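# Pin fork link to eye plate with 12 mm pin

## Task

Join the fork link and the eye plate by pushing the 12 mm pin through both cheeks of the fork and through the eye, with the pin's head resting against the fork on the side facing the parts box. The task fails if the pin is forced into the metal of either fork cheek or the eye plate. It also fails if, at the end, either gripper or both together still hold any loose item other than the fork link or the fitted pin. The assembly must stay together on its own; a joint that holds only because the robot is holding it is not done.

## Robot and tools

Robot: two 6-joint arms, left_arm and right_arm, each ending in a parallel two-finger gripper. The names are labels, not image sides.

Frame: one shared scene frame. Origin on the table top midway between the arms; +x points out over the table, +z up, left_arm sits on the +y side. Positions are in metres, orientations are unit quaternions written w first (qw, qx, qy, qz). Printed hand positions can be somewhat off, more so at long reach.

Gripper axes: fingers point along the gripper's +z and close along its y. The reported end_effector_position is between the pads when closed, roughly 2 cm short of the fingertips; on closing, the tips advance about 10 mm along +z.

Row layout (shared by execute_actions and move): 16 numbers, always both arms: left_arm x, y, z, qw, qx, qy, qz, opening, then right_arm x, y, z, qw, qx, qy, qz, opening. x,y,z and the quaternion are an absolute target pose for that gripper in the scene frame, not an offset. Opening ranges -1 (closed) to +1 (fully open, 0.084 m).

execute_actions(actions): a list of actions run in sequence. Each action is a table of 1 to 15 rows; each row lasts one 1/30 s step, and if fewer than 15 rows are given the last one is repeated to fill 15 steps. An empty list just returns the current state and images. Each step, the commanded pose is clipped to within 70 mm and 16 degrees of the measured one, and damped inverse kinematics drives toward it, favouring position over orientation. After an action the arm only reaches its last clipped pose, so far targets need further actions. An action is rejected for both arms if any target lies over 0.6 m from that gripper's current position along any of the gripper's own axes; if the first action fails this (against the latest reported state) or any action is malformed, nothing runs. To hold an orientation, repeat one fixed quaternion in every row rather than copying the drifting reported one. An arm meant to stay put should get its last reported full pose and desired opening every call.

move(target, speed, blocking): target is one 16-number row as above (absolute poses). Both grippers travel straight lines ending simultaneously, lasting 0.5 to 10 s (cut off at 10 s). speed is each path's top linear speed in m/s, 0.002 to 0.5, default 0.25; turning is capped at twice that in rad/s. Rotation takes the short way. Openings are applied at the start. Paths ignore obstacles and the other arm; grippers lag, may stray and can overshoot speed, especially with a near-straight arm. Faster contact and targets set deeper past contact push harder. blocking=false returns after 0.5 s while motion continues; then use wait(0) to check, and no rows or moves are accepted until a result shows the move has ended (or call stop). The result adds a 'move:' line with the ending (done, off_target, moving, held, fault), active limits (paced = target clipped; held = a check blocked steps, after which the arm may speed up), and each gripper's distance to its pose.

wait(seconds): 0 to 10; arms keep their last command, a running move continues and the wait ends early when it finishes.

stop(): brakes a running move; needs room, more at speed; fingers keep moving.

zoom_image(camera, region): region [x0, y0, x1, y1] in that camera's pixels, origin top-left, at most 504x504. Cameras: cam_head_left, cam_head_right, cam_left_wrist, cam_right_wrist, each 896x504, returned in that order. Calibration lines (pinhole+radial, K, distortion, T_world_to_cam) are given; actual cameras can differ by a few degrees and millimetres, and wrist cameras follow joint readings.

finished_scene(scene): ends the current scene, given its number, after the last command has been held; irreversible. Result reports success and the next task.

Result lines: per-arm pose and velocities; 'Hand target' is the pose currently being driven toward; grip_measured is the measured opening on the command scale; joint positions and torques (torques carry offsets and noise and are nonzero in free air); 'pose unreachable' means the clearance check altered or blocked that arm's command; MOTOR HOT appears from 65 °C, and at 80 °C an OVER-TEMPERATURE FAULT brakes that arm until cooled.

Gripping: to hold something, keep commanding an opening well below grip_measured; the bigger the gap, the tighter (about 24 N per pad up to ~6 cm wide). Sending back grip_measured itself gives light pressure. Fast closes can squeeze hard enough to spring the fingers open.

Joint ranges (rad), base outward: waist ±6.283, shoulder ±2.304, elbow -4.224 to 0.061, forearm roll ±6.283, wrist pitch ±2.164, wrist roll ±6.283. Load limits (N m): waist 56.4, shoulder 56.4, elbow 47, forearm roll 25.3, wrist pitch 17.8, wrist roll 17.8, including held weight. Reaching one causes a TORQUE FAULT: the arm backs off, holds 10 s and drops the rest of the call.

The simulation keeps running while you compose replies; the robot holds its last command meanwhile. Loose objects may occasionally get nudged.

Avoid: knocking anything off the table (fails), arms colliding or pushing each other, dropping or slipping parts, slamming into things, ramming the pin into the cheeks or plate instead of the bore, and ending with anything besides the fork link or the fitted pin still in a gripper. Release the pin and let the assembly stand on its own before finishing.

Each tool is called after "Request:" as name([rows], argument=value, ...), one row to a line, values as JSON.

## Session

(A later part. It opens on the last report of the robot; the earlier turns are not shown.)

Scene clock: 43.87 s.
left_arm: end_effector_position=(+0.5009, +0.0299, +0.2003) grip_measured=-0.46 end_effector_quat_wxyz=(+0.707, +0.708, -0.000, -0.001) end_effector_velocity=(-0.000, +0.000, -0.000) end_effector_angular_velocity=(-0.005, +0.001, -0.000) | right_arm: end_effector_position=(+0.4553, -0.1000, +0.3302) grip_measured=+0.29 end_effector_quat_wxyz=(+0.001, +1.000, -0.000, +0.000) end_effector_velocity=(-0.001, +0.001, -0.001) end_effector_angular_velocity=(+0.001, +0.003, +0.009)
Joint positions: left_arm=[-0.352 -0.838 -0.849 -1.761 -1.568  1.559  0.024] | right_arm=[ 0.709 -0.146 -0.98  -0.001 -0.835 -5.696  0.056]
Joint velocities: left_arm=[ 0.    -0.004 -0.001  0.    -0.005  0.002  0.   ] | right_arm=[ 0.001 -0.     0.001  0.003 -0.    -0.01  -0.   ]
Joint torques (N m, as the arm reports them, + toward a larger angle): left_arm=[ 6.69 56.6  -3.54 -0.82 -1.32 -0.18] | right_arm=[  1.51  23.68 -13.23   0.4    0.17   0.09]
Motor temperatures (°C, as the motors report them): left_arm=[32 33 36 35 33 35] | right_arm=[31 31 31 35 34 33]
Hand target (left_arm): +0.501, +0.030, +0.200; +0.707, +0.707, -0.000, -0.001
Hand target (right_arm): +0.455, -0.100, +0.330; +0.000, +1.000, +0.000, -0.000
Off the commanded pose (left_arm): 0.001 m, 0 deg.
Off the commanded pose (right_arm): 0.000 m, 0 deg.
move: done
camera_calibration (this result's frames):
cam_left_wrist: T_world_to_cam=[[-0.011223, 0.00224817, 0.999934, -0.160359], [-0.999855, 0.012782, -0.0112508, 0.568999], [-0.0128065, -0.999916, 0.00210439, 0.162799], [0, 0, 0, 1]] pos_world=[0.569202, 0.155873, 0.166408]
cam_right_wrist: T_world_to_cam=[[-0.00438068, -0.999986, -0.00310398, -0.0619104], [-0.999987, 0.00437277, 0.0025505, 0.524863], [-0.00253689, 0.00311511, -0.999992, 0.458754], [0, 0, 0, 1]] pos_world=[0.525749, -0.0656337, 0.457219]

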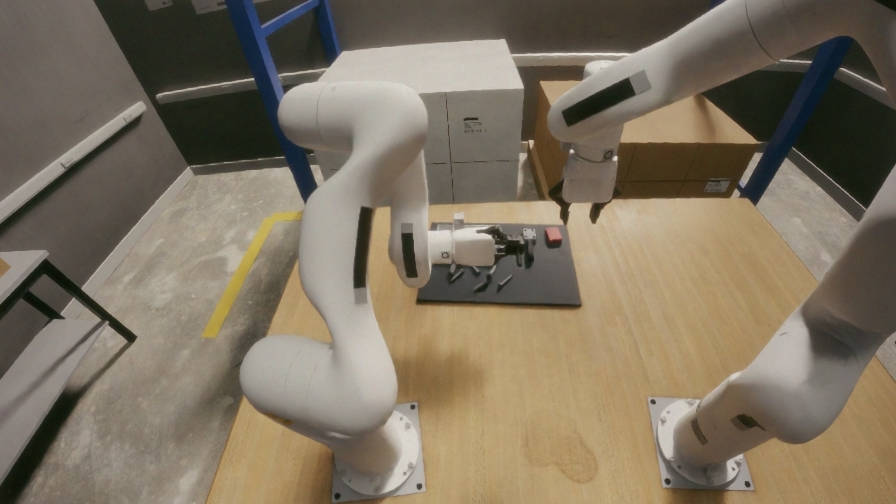

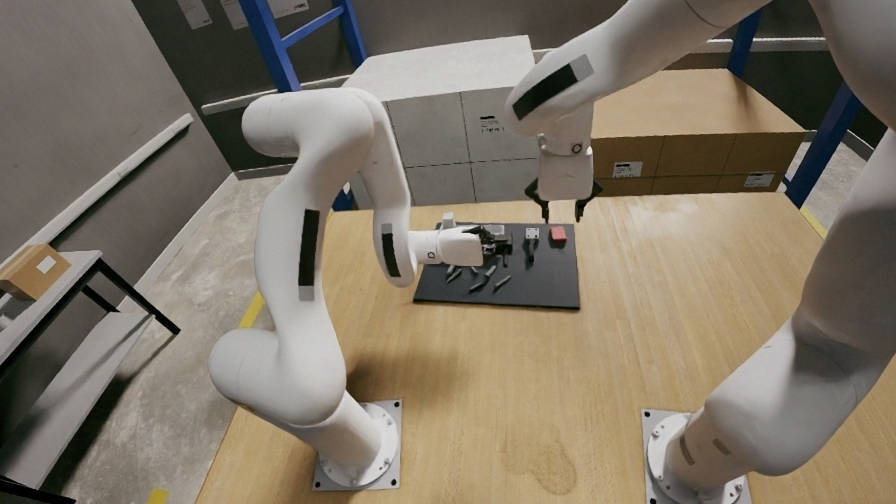

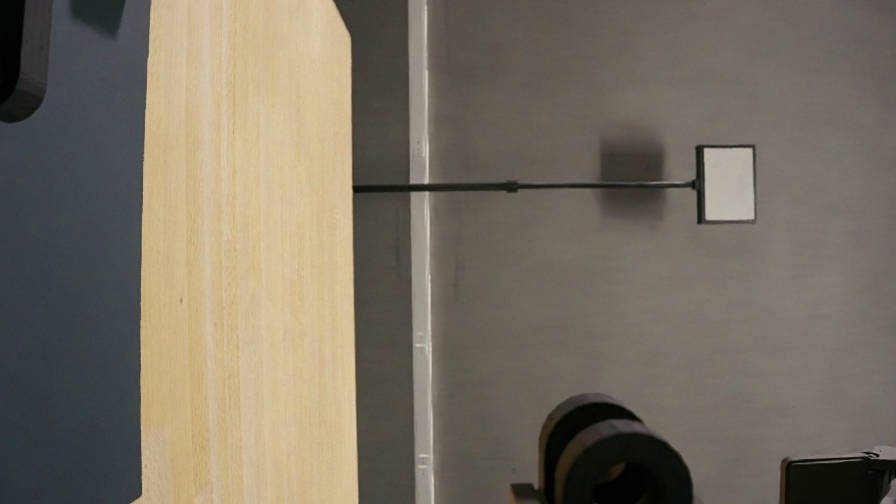

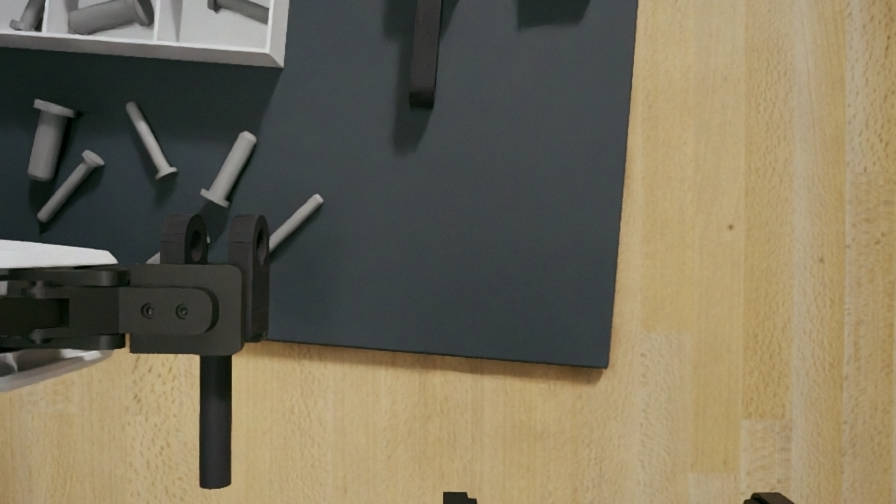

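Request:
move(target=[0.5,0.03,0.2,0.7071,0.7071,0,0,-1,0.458,0.022,0.27,0,1,0,0,0], speed=0.2)

Request:
move(target=[0.5,0.03,0.2,0.7071,0.7071,0,0,-1,0.458,0.022,0.235,0,1,0,0,0], speed=0.05)

Scene clock: 47.20 s.
left_arm: end_effector_position=(+0.5000, +0.0300, +0.2000) grip_measured=-0.46 end_effector_quat_wxyz=(+0.707, +0.707, -0.000, +0.000) end_effector_velocity=(+0.000, +0.000, -0.000) end_effector_angular_velocity=(-0.000, +0.001, +0.001) | right_arm: end_effector_position=(+0.4579, +0.0216, +0.2700) grip_measured=-0.01 end_effector_quat_wxyz=(+0.000, +1.000, -0.000, +0.000) end_effector_velocity=(+0.001, +0.001, -0.001) end_effector_angular_velocity=(-0.002, +0.001, -0.001)
Joint positions: left_arm=[-0.352 -0.838 -0.846 -1.764 -1.569  1.563  0.024] | right_arm=[ 0.891 -0.398 -1.148 -0.001 -0.751 -5.515  0.044]
Joint velocities: left_arm=[ 0.001 -0.001  0.     0.    -0.     0.     0.   ] | right_arm=[ 0.001 -0.005 -0.003 -0.001 -0.     0.002  0.   ]
Joint torques (N m, as the arm reports them, + toward a larger angle): left_arm=[ 7.6  56.4  -3.67 -0.8  -1.21 -0.17] | right_arm=[ -1.74  29.34 -13.64  -1.84   0.4   -0.5 ]
Motor temperatures (°C, as the motors report them): left_arm=[32 33 36 35 33 35] | right_arm=[31 31 31 35 34 33]
Hand target (left_arm): +0.500, +0.030, +0.200; +0.707, +0.707, -0.000, +0.000
Hand target (right_arm): +0.458, +0.022, +0.270; +0.000, +1.000, -0.000, +0.000
Off the commanded pose (left_arm): 0.000 m, 0 deg.
Off the commanded pose (right_arm): 0.000 m, 0 deg.
move: done
camera_calibration (this result's frames):
cam_left_wrist: T_world_to_cam=[[-0.0121205, 0.00335943, 0.999921, -0.159618], [-0.999866, 0.0109511, -0.0121566, 0.568377], [-0.0109911, -0.999934, 0.00322624, 0.161735], [0, 0, 0, 1]] pos_world=[0.568144, 0.156036, 0.165993]
cam_right_wrist: T_world_to_cam=[[-0.00390107, -0.999985, -0.0038294, 0.0594849], [-0.99999, 0.00389239, 0.00227135, 0.527183], [-0.00225641, 0.00383822, -0.99999, 0.397994], [0, 0, 0, 1]] pos_world=[0.528307, 0.0559044, 0.397021]

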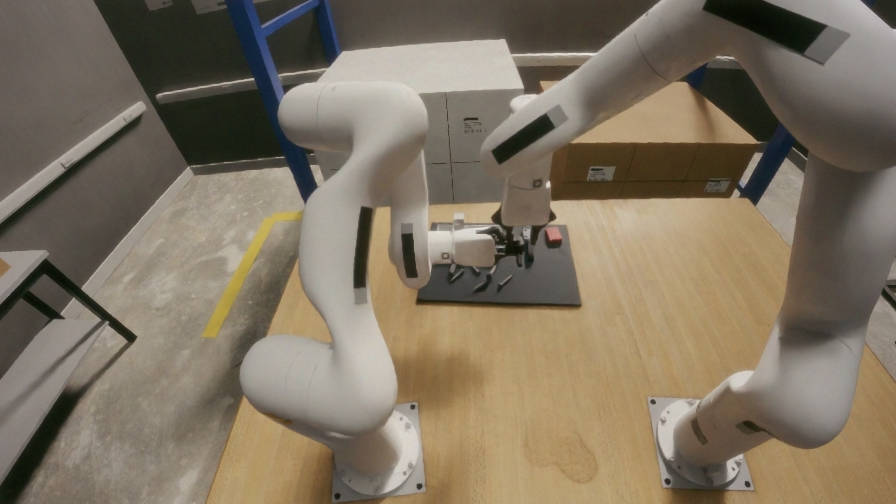

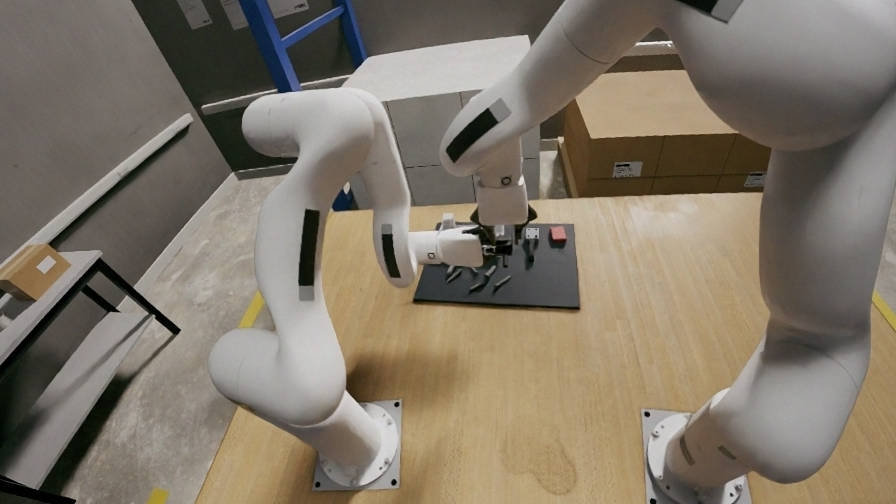

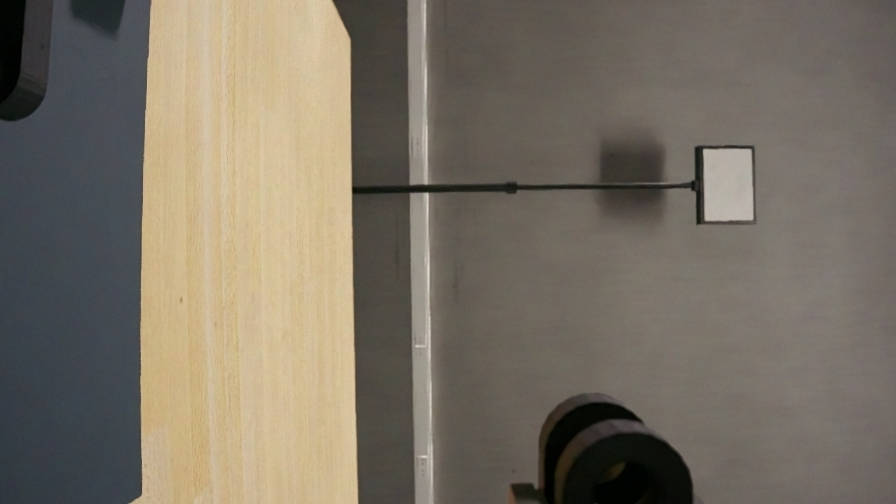

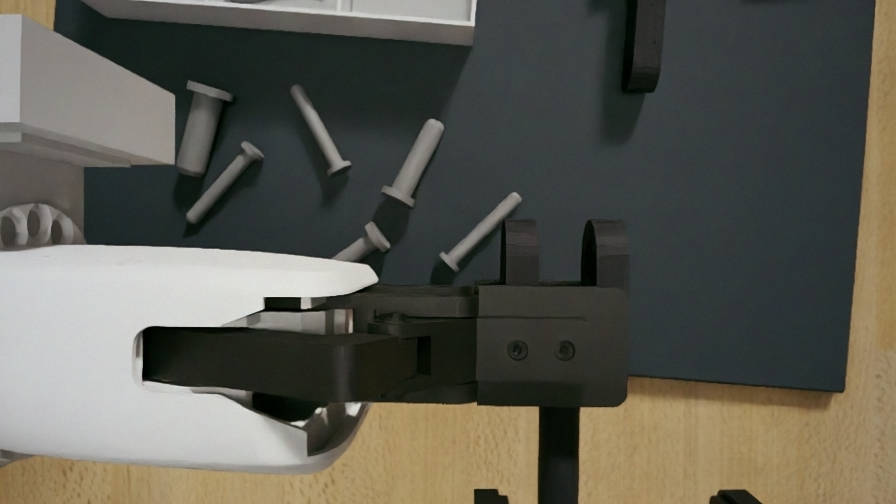

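Scene clock: 48.27 s.
left_arm: end_effector_position=(+0.5000, +0.0300, +0.2000) grip_measured=-0.46 end_effector_quat_wxyz=(+0.707, +0.707, +0.000, -0.000) end_effector_velocity=(+0.000, -0.000, +0.000) end_effector_angular_velocity=(+0.000, -0.001, -0.000) | right_arm: end_effector_position=(+0.4579, +0.0219, +0.2353) grip_measured=-0.01 end_effector_quat_wxyz=(-0.000, +1.000, -0.000, +0.000) end_effector_velocity=(+0.000, -0.000, -0.002) end_effector_angular_velocity=(+0.000, +0.000, -0.001)
Joint positions: left_arm=[-0.352 -0.838 -0.846 -1.764 -1.569  1.563  0.024] | right_arm=[ 0.891 -0.442 -1.123 -0.    -0.68  -5.515  0.044]
Joint velocities: left_arm=[-0.001  0.001  0.    -0.     0.001  0.    -0.   ] | right_arm=[-0.001 -0.003  0.001  0.001  0.004 -0.     0.   ]
Joint torques (N m, as the arm reports them, + toward a larger angle): left_arm=[ 6.38 56.16 -3.65 -1.09 -1.26 -0.21] | right_arm=[ -1.19  34.62 -14.47  -0.61   0.49  -0.27]
Motor temperatures (°C, as the motors report them): left_arm=[32 33 36 35 33 35] | right_arm=[31 31 31 35 34 33]
Hand target (left_arm): +0.500, +0.030, +0.200; +0.707, +0.707, -0.000, -0.000
Hand target (right_arm): +0.458, +0.022, +0.235; +0.000, +1.000, -0.000, +0.000
Off the commanded pose (left_arm): 0.000 m, 0 deg.
Off the commanded pose (right_arm): 0.000 m, 0 deg.
move: done
camera_calibration (this result's frames):
cam_left_wrist: T_world_to_cam=[[-0.0121166, 0.00336241, 0.999921, -0.159621], [-0.999866, 0.0109477, -0.0121528, 0.568374], [-0.0109877, -0.999934, 0.00322931, 0.161733], [0, 0, 0, 1]] pos_world=[0.568141, 0.156037, 0.165993]
cam_right_wrist: T_world_to_cam=[[-0.0037747, -0.999984, -0.00425447, 0.0597343], [-0.99999, 0.00376447, 0.00240842, 0.52729], [-0.00239236, 0.00426352, -0.999988, 0.363366], [0, 0, 0, 1]] pos_world=[0.528379, 0.0561991, 0.362345]

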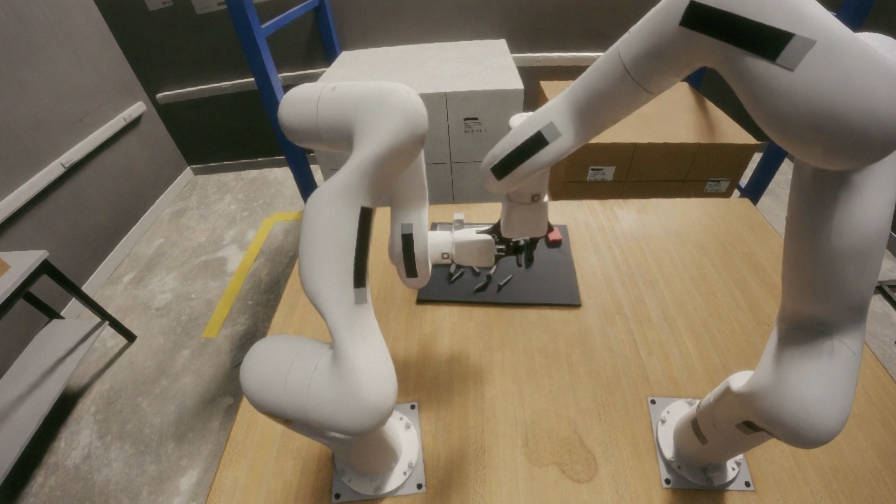

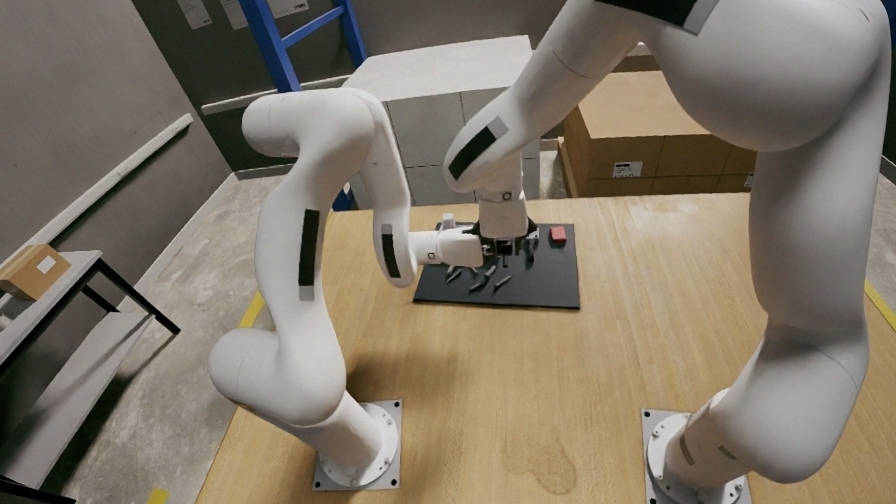

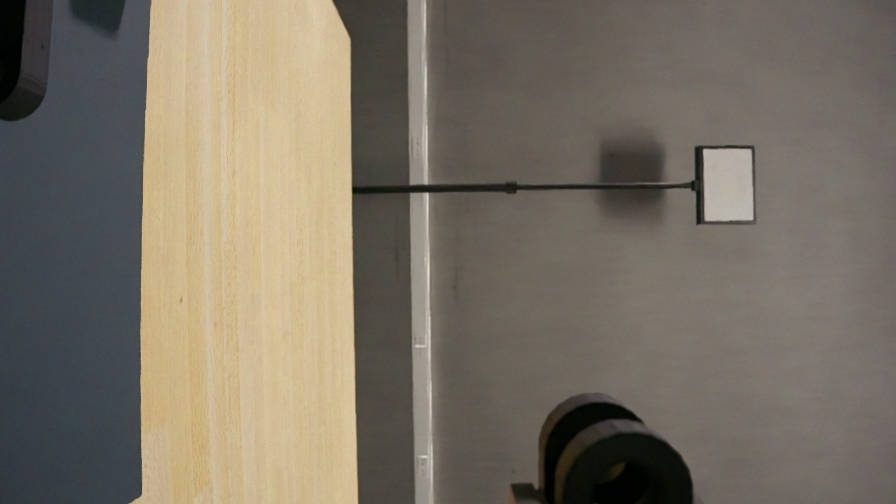

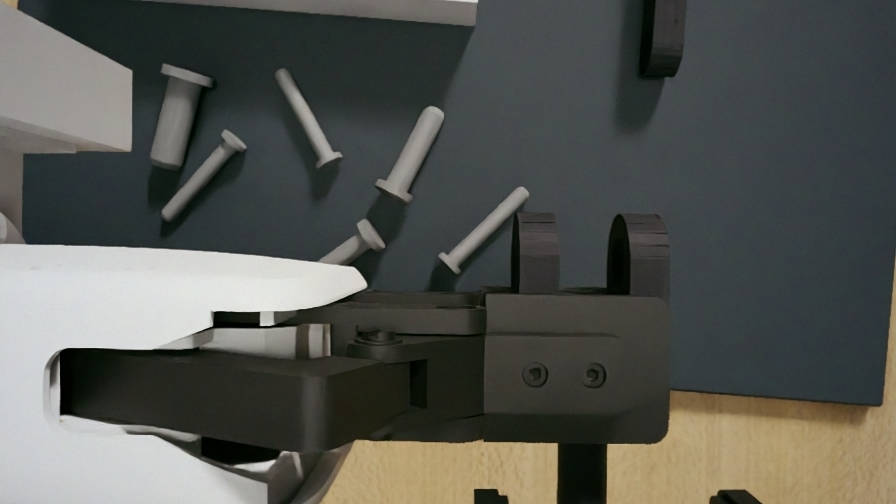

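Request:
move(target=[0.5,0.03,0.2,0.7071,0.7071,0,0,-1,0.455,0.024,0.2,0,1,0,0,0], speed=0.03)

Scene clock: 51.57 s.
left_arm: end_effector_position=(+0.5000, +0.0300, +0.2000) grip_measured=-0.46 end_effector_quat_wxyz=(+0.707, +0.707, -0.000, +0.000) end_effector_velocity=(+0.000, +0.001, -0.000) end_effector_angular_velocity=(+0.001, +0.000, +0.001) | right_arm: end_effector_position=(+0.4549, +0.0239, +0.2002) grip_measured=-0.01 end_effector_quat_wxyz=(+0.000, +1.000, -0.000, +0.000) end_effector_velocity=(-0.000, -0.001, -0.002) end_effector_angular_velocity=(-0.002, -0.000, +0.001)
Joint positions: left_arm=[-0.352 -0.838 -0.846 -1.764 -1.569  1.563  0.024] | right_arm=[ 0.897 -0.491 -1.101 -0.    -0.61  -5.509  0.044]
Joint velocities: left_arm=[ 0.001 -0.    -0.     0.     0.001  0.    -0.   ] | right_arm=[ 0.    -0.003  0.002 -0.002  0.004  0.001 -0.   ]
Joint torques (N m, as the arm reports them, + toward a larger angle): left_arm=[ 5.97 55.99 -3.76 -0.94 -1.22 -0.14] | right_arm=[  0.85  36.11 -13.66  -1.86   0.25  -0.35]
Motor temperatures (°C, as the motors report them): left_arm=[32 33 36 35 33 35] | right_arm=[31 31 31 35 34 33]
Hand target (left_arm): +0.500, +0.030, +0.200; +0.707, +0.707, -0.000, -0.000
Hand target (right_arm): +0.455, +0.024, +0.200; +0.000, +1.000, -0.000, +0.000
Off the commanded pose (left_arm): 0.000 m, 0 deg.
Off the commanded pose (right_arm): 0.000 m, 0 deg.
move: done
camera_calibration (this result's frames):
cam_left_wrist: T_world_to_cam=[[-0.012117, 0.00336259, 0.999921, -0.159621], [-0.999866, 0.0109477, -0.0121531, 0.568375], [-0.0109877, -0.999934, 0.00322949, 0.161733], [0, 0, 0, 1]] pos_world=[0.568142, 0.156037, 0.165993]
cam_right_wrist: T_world_to_cam=[[-0.00376924, -0.999984, -0.00418689, 0.0615336], [-0.99999, 0.00375898, 0.00245585, 0.524364], [-0.00244007, 0.00419611, -0.999988, 0.328326], [0, 0, 0, 1]] pos_world=[0.525391, 0.0581839, 0.327292]

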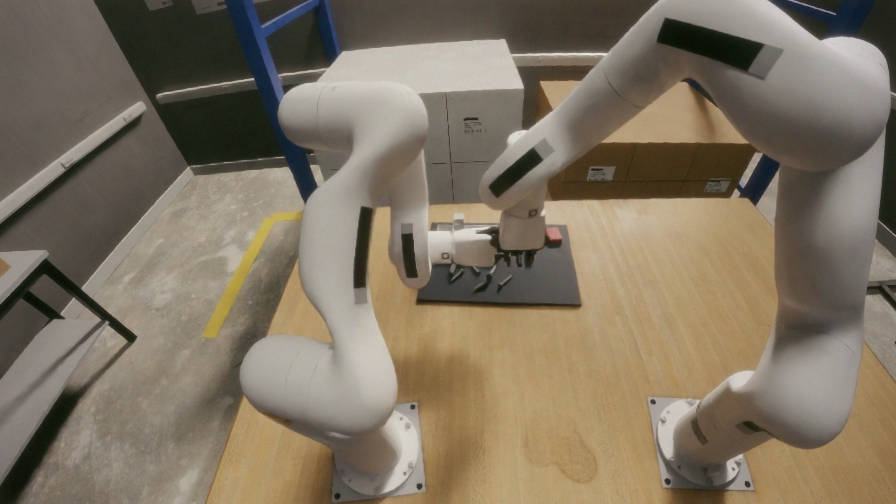

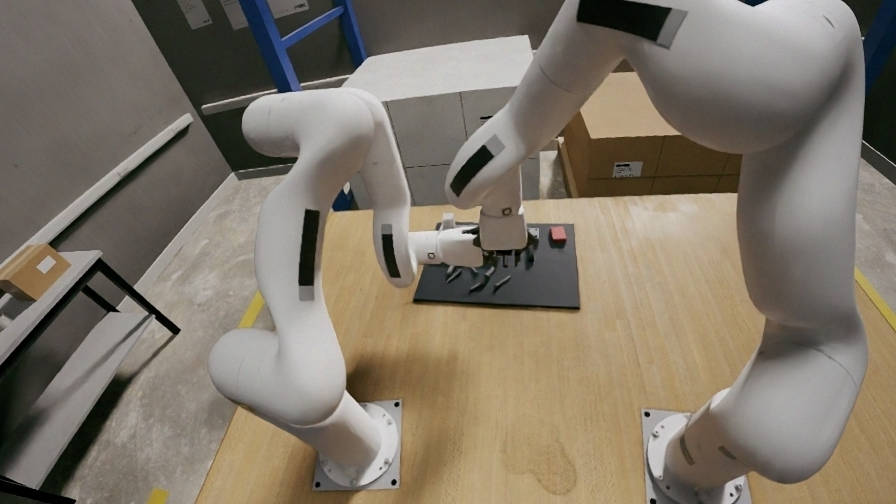

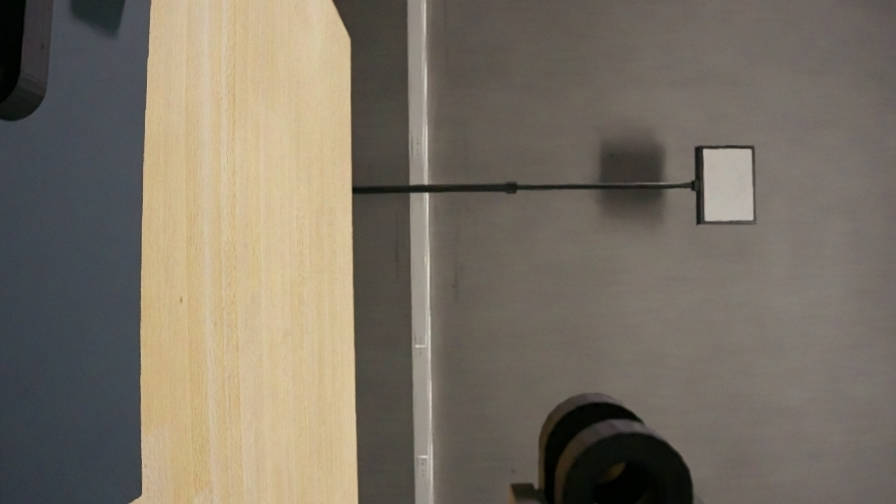

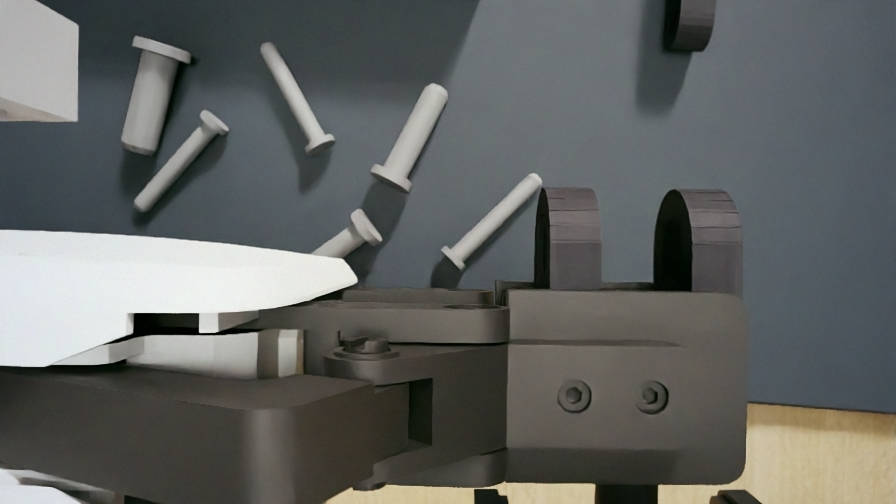

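Request:
move(target=[0.5,0.03,0.2,0.7071,0.7071,0,0,-1,0.457,0.025,0.208,0,1,0,0,0], speed=0.03)

Request:
execute_actions([
  [[0.5,0.03,0.2,0.7071,0.7071,0,0,-1,0.457,0.025,0.208,0,1,0,0,-0.5]],
  [[0.5,0.03,0.2,0.7071,0.7071,0,0,-1,0.457,0.025,0.208,0,1,0,0,-1]],
  [[0.5,0.03,0.2,0.7071,0.7071,0,0,-1,0.457,0.025,0.208,0,1,0,0,-1]],
  [[0.5,0.03,0.2,0.7071,0.7071,0,0,0.5,0.457,0.025,0.208,0,1,0,0,-1]],
  [[0.5,0.03,0.2,0.7071,0.7071,0,0,0.5,0.457,0.025,0.208,0,1,0,0,-1]],
])

Request:
move(target=[0.5,0.15,0.2,0.7071,0.7071,0,0,0.5,0.457,0.025,0.208,0,1,0,0,-1], speed=0.1)

Scene clock: 54.30 s.
left_arm: end_effector_position=(+0.5000, +0.0300, +0.2000) grip_measured=-0.46 end_effector_quat_wxyz=(+0.707, +0.707, -0.000, -0.000) end_effector_velocity=(-0.000, -0.000, -0.000) end_effector_angular_velocity=(+0.001, -0.000, -0.000) | right_arm: end_effector_position=(+0.4570, +0.0250, +0.2078) grip_measured=-0.01 end_effector_quat_wxyz=(-0.000, +1.000, +0.000, +0.000) end_effector_velocity=(+0.001, +0.001, +0.002) end_effector_angular_velocity=(-0.000, -0.001, +0.003)
Joint positions: left_arm=[-0.352 -0.838 -0.846 -1.764 -1.569  1.563  0.024] | right_arm=[ 0.896 -0.484 -1.111  0.    -0.627 -5.51   0.044]
Joint velocities: left_arm=[-0.     0.     0.     0.     0.001 -0.    -0.   ] | right_arm=[ 0.     0.002 -0.004 -0.002 -0.005 -0.001 -0.   ]
Joint torques (N m, as the arm reports them, + toward a larger angle): left_arm=[ 6.35 57.11 -3.42 -1.15 -1.28 -0.19] | right_arm=[ -2.65  33.84 -14.9   -0.12   0.17  -0.38]
Motor temperatures (°C, as the motors report them): left_arm=[32 33 36 35 33 35] | right_arm=[31 31 31 35 34 33]
Hand target (left_arm): +0.500, +0.030, +0.200; +0.707, +0.707, -0.000, -0.000
Hand target (right_arm): +0.457, +0.025, +0.208; -0.000, +1.000, +0.000, -0.000
Off the commanded pose (left_arm): 0.000 m, 0 deg.
Off the commanded pose (right_arm): 0.000 m, 0 deg.
move: done
camera_calibration (this result's frames):
cam_left_wrist: T_world_to_cam=[[-0.0121168, 0.00336254, 0.999921, -0.159621], [-0.999866, 0.0109478, -0.0121529, 0.568374], [-0.0109878, -0.999934, 0.00322944, 0.161733], [0, 0, 0, 1]] pos_world=[0.568141, 0.156037, 0.165993]
cam_right_wrist: T_world_to_cam=[[-0.00368825, -0.999984, -0.00423535, 0.0626727], [-0.99999, 0.00367735, 0.00257806, 0.526358], [-0.00256244, 0.00424481, -0.999988, 0.335965], [0, 0, 0, 1]] pos_world=[0.527445, 0.05931, 0.334869]

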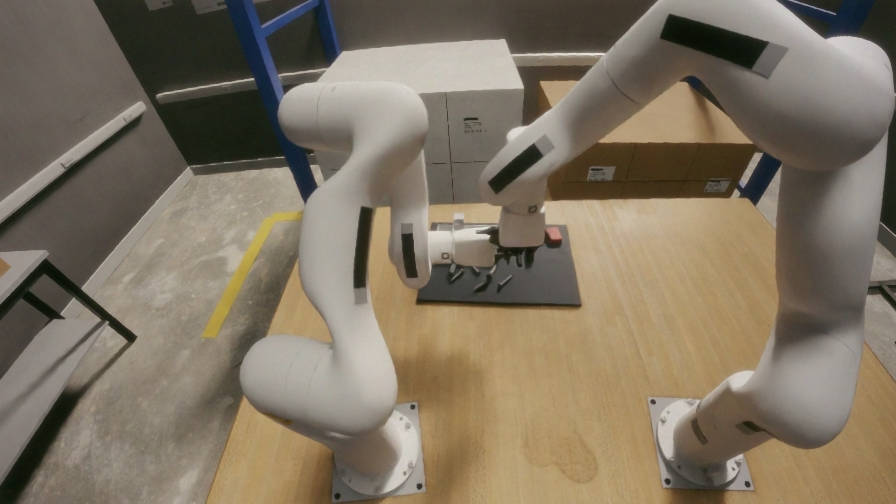

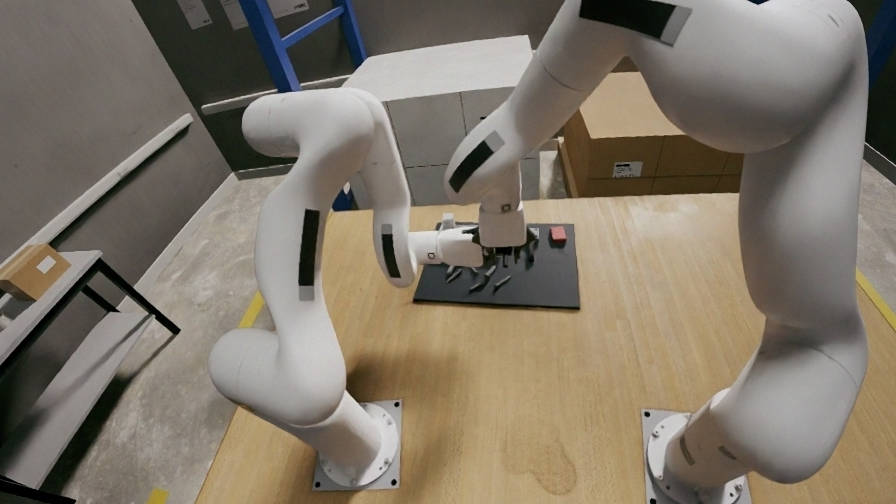

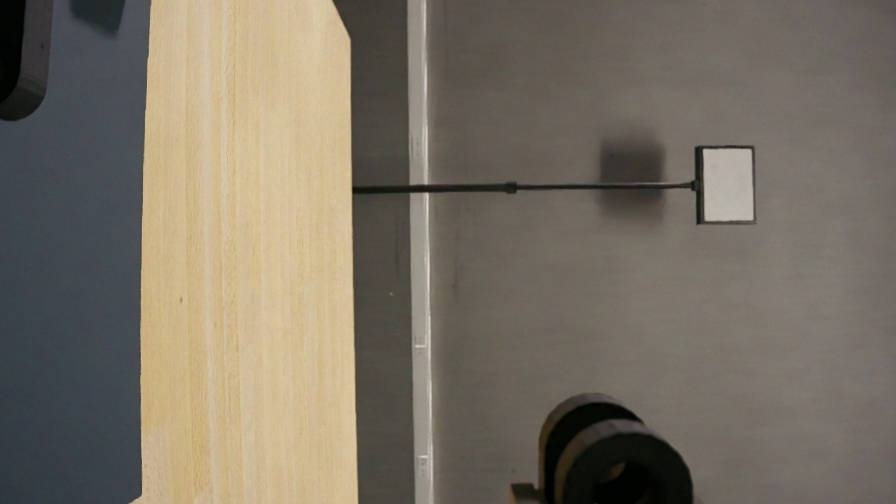

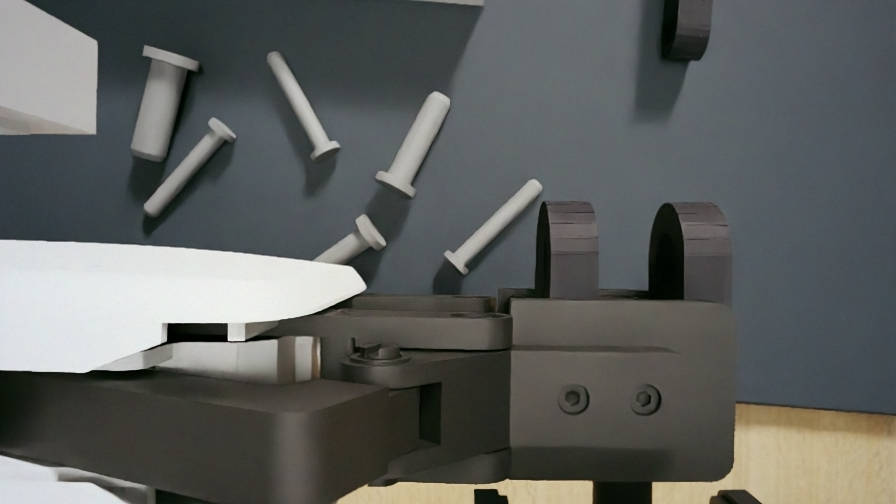

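Scene clock: 56.80 s.
left_arm: end_effector_position=(+0.5000, +0.0300, +0.2000) grip_measured=+0.49 end_effector_quat_wxyz=(+0.707, +0.707, -0.000, +0.000) end_effector_velocity=(+0.000, +0.000, -0.000) end_effector_angular_velocity=(-0.001, +0.001, +0.001) | right_arm: end_effector_position=(+0.4570, +0.0250, +0.2080) grip_measured=-0.74 end_effector_quat_wxyz=(-0.000, +1.000, +0.000, +0.000) end_effector_velocity=(+0.000, +0.000, +0.000) end_effector_angular_velocity=(+0.000, -0.000, -0.000)
Joint positions: left_arm=[-0.352 -0.838 -0.846 -1.764 -1.569  1.563  0.065] | right_arm=[ 0.896 -0.484 -1.112  0.    -0.628 -5.51   0.011]
Joint velocities: left_arm=[ 0.    -0.001 -0.    -0.001 -0.001 -0.    -0.   ] | right_arm=[ 0.     0.    -0.    -0.     0.     0.001 -0.   ]
Joint torques (N m, as the arm reports them, + toward a larger angle): left_arm=[ 5.62 54.12 -3.42 -0.94 -0.88 -0.11] | right_arm=[  0.36  33.46 -13.95  -1.08   0.39  -0.31]
Motor temperatures (°C, as the motors report them): left_arm=[32 33 36 35 33 35] | right_arm=[31 32 31 35 34 33]
Hand target (left_arm): +0.500, +0.030, +0.200; +0.707, +0.707, +0.000, +0.000
Hand target (right_arm): +0.457, +0.025, +0.208; +0.000, +1.000, +0.000, +0.000
Off the commanded pose (left_arm): 0.000 m, 0 deg.
Off the commanded pose (right_arm): 0.000 m, 0 deg.
camera_calibration (this result's frames):
cam_left_wrist: T_world_to_cam=[[-0.0121184, 0.0033641, 0.999921, -0.159621], [-0.999866, 0.0109483, -0.0121546, 0.568375], [-0.0109883, -0.999934, 0.00323097, 0.161733], [0, 0, 0, 1]] pos_world=[0.568142, 0.156036, 0.165994]
cam_right_wrist: T_world_to_cam=[[-0.00369903, -0.999984, -0.00420879, 0.06267], [-0.99999, 0.00368821, 0.00257637, 0.526382], [-0.00256081, 0.00421828, -0.999988, 0.336154], [0, 0, 0, 1]] pos_world=[0.527469, 0.0593097, 0.335058]

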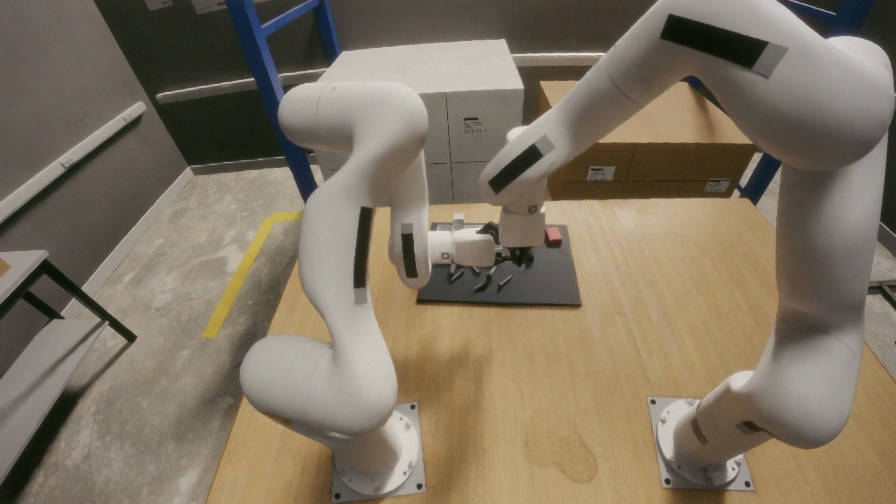

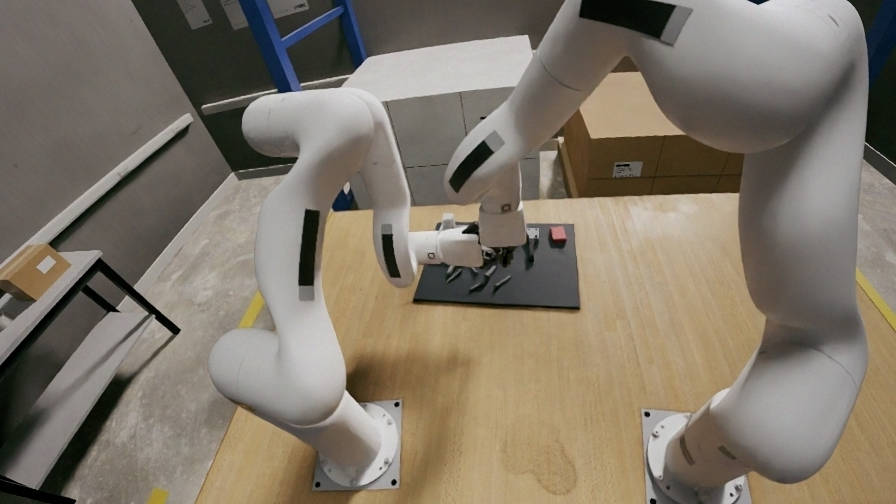

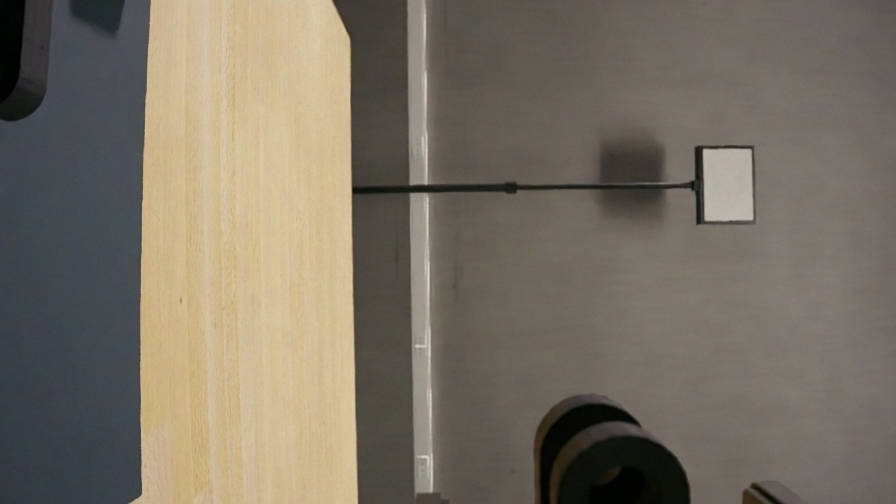

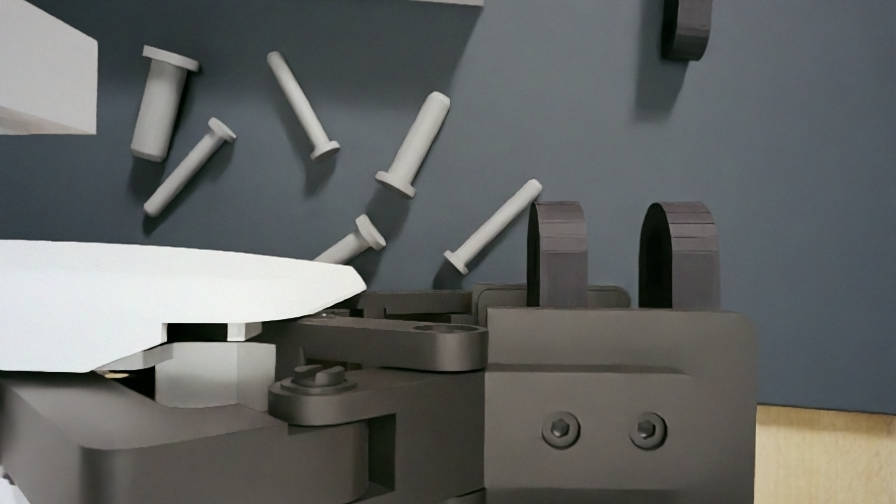

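Scene clock: 58.47 s.
left_arm: end_effector_position=(+0.4996, +0.1497, +0.1999) grip_measured=+0.49 end_effector_quat_wxyz=(+0.707, +0.707, -0.000, -0.000) end_effector_velocity=(-0.000, +0.002, +0.000) end_effector_angular_velocity=(+0.001, -0.001, -0.002) | right_arm: end_effector_position=(+0.4570, +0.0250, +0.2080) grip_measured=-0.74 end_effector_quat_wxyz=(+0.000, +1.000, -0.000, +0.000) end_effector_velocity=(-0.001, -0.000, -0.001) end_effector_angular_velocity=(-0.002, +0.001, +0.002)
Joint positions: left_arm=[-0.08  -0.832 -0.827 -1.491 -1.57   1.576  0.065] | right_arm=[ 0.896 -0.484 -1.112  0.    -0.628 -5.51   0.011]
Joint velocities: left_arm=[ 0.004  0.001 -0.001  0.005  0.001 -0.001 -0.   ] | right_arm=[ 0.001 -0.     0.002 -0.001 -0.     0.     0.   ]
Joint torques (N m, as the arm reports them, + toward a larger angle): left_arm=[ 5.99 54.3  -2.84 -0.8  -0.85 -0.22] | right_arm=[ -1.19  34.75 -14.33  -1.08   0.64  -0.28]
Motor temperatures (°C, as the motors report them): left_arm=[32 33 36 35 33 35] | right_arm=[31 32 31 35 34 33]
Hand target (left_arm): +0.500, +0.150, +0.200; +0.707, +0.707, -0.000, +0.000
Hand target (right_arm): +0.457, +0.025, +0.208; +0.000, +1.000, -0.000, +0.000
Off the commanded pose (left_arm): 0.000 m, 0 deg.
Off the commanded pose (right_arm): 0.000 m, 0 deg.
move: done
camera_calibration (this result's frames):
cam_left_wrist: T_world_to_cam=[[-0.0121226, 0.00316803, 0.999921, -0.159935], [-0.999866, 0.0109999, -0.0121568, 0.566706], [-0.0110375, -0.999934, 0.00303426, 0.281436], [0, 0, 0, 1]] pos_world=[0.567797, 0.275691, 0.165958]
cam_right_wrist: T_world_to_cam=[[-0.003701, -0.999984, -0.00420588, 0.0626688], [-0.99999, 0.00369017, 0.00257935, 0.526381], [-0.00256379, 0.00421538, -0.999988, 0.336155], [0, 0, 0, 1]] pos_world=[0.527469, 0.0593084, 0.335057]

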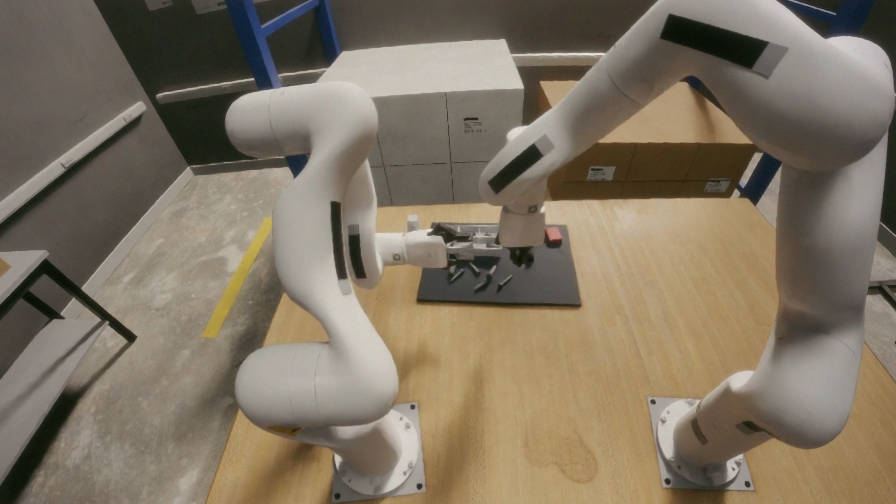

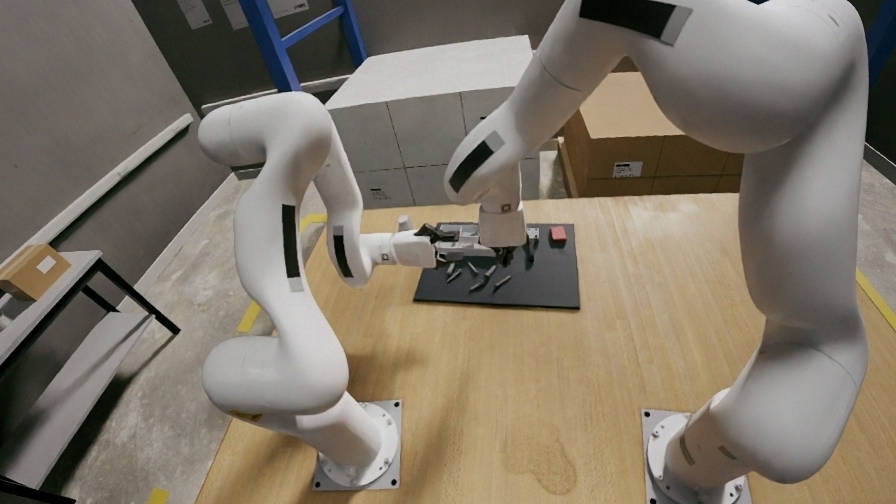

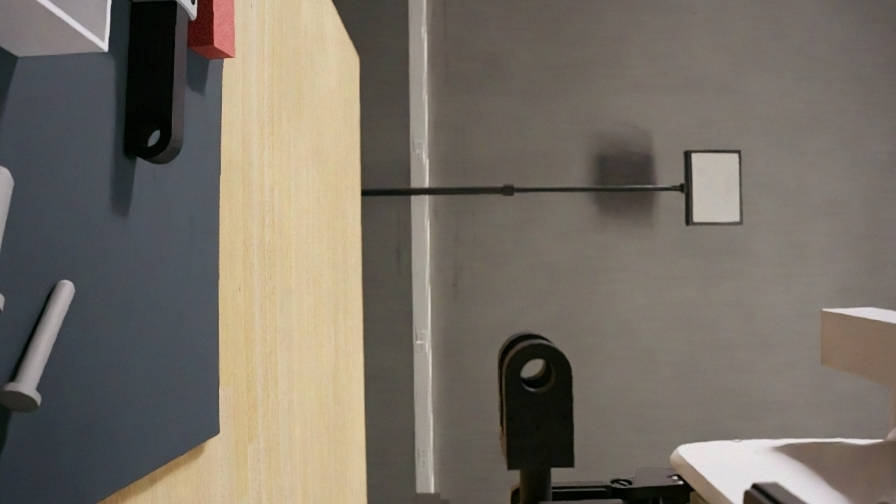

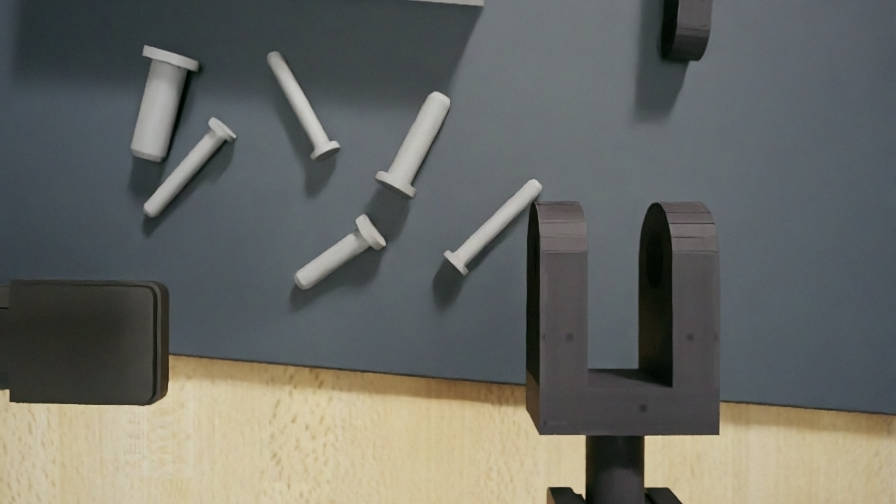

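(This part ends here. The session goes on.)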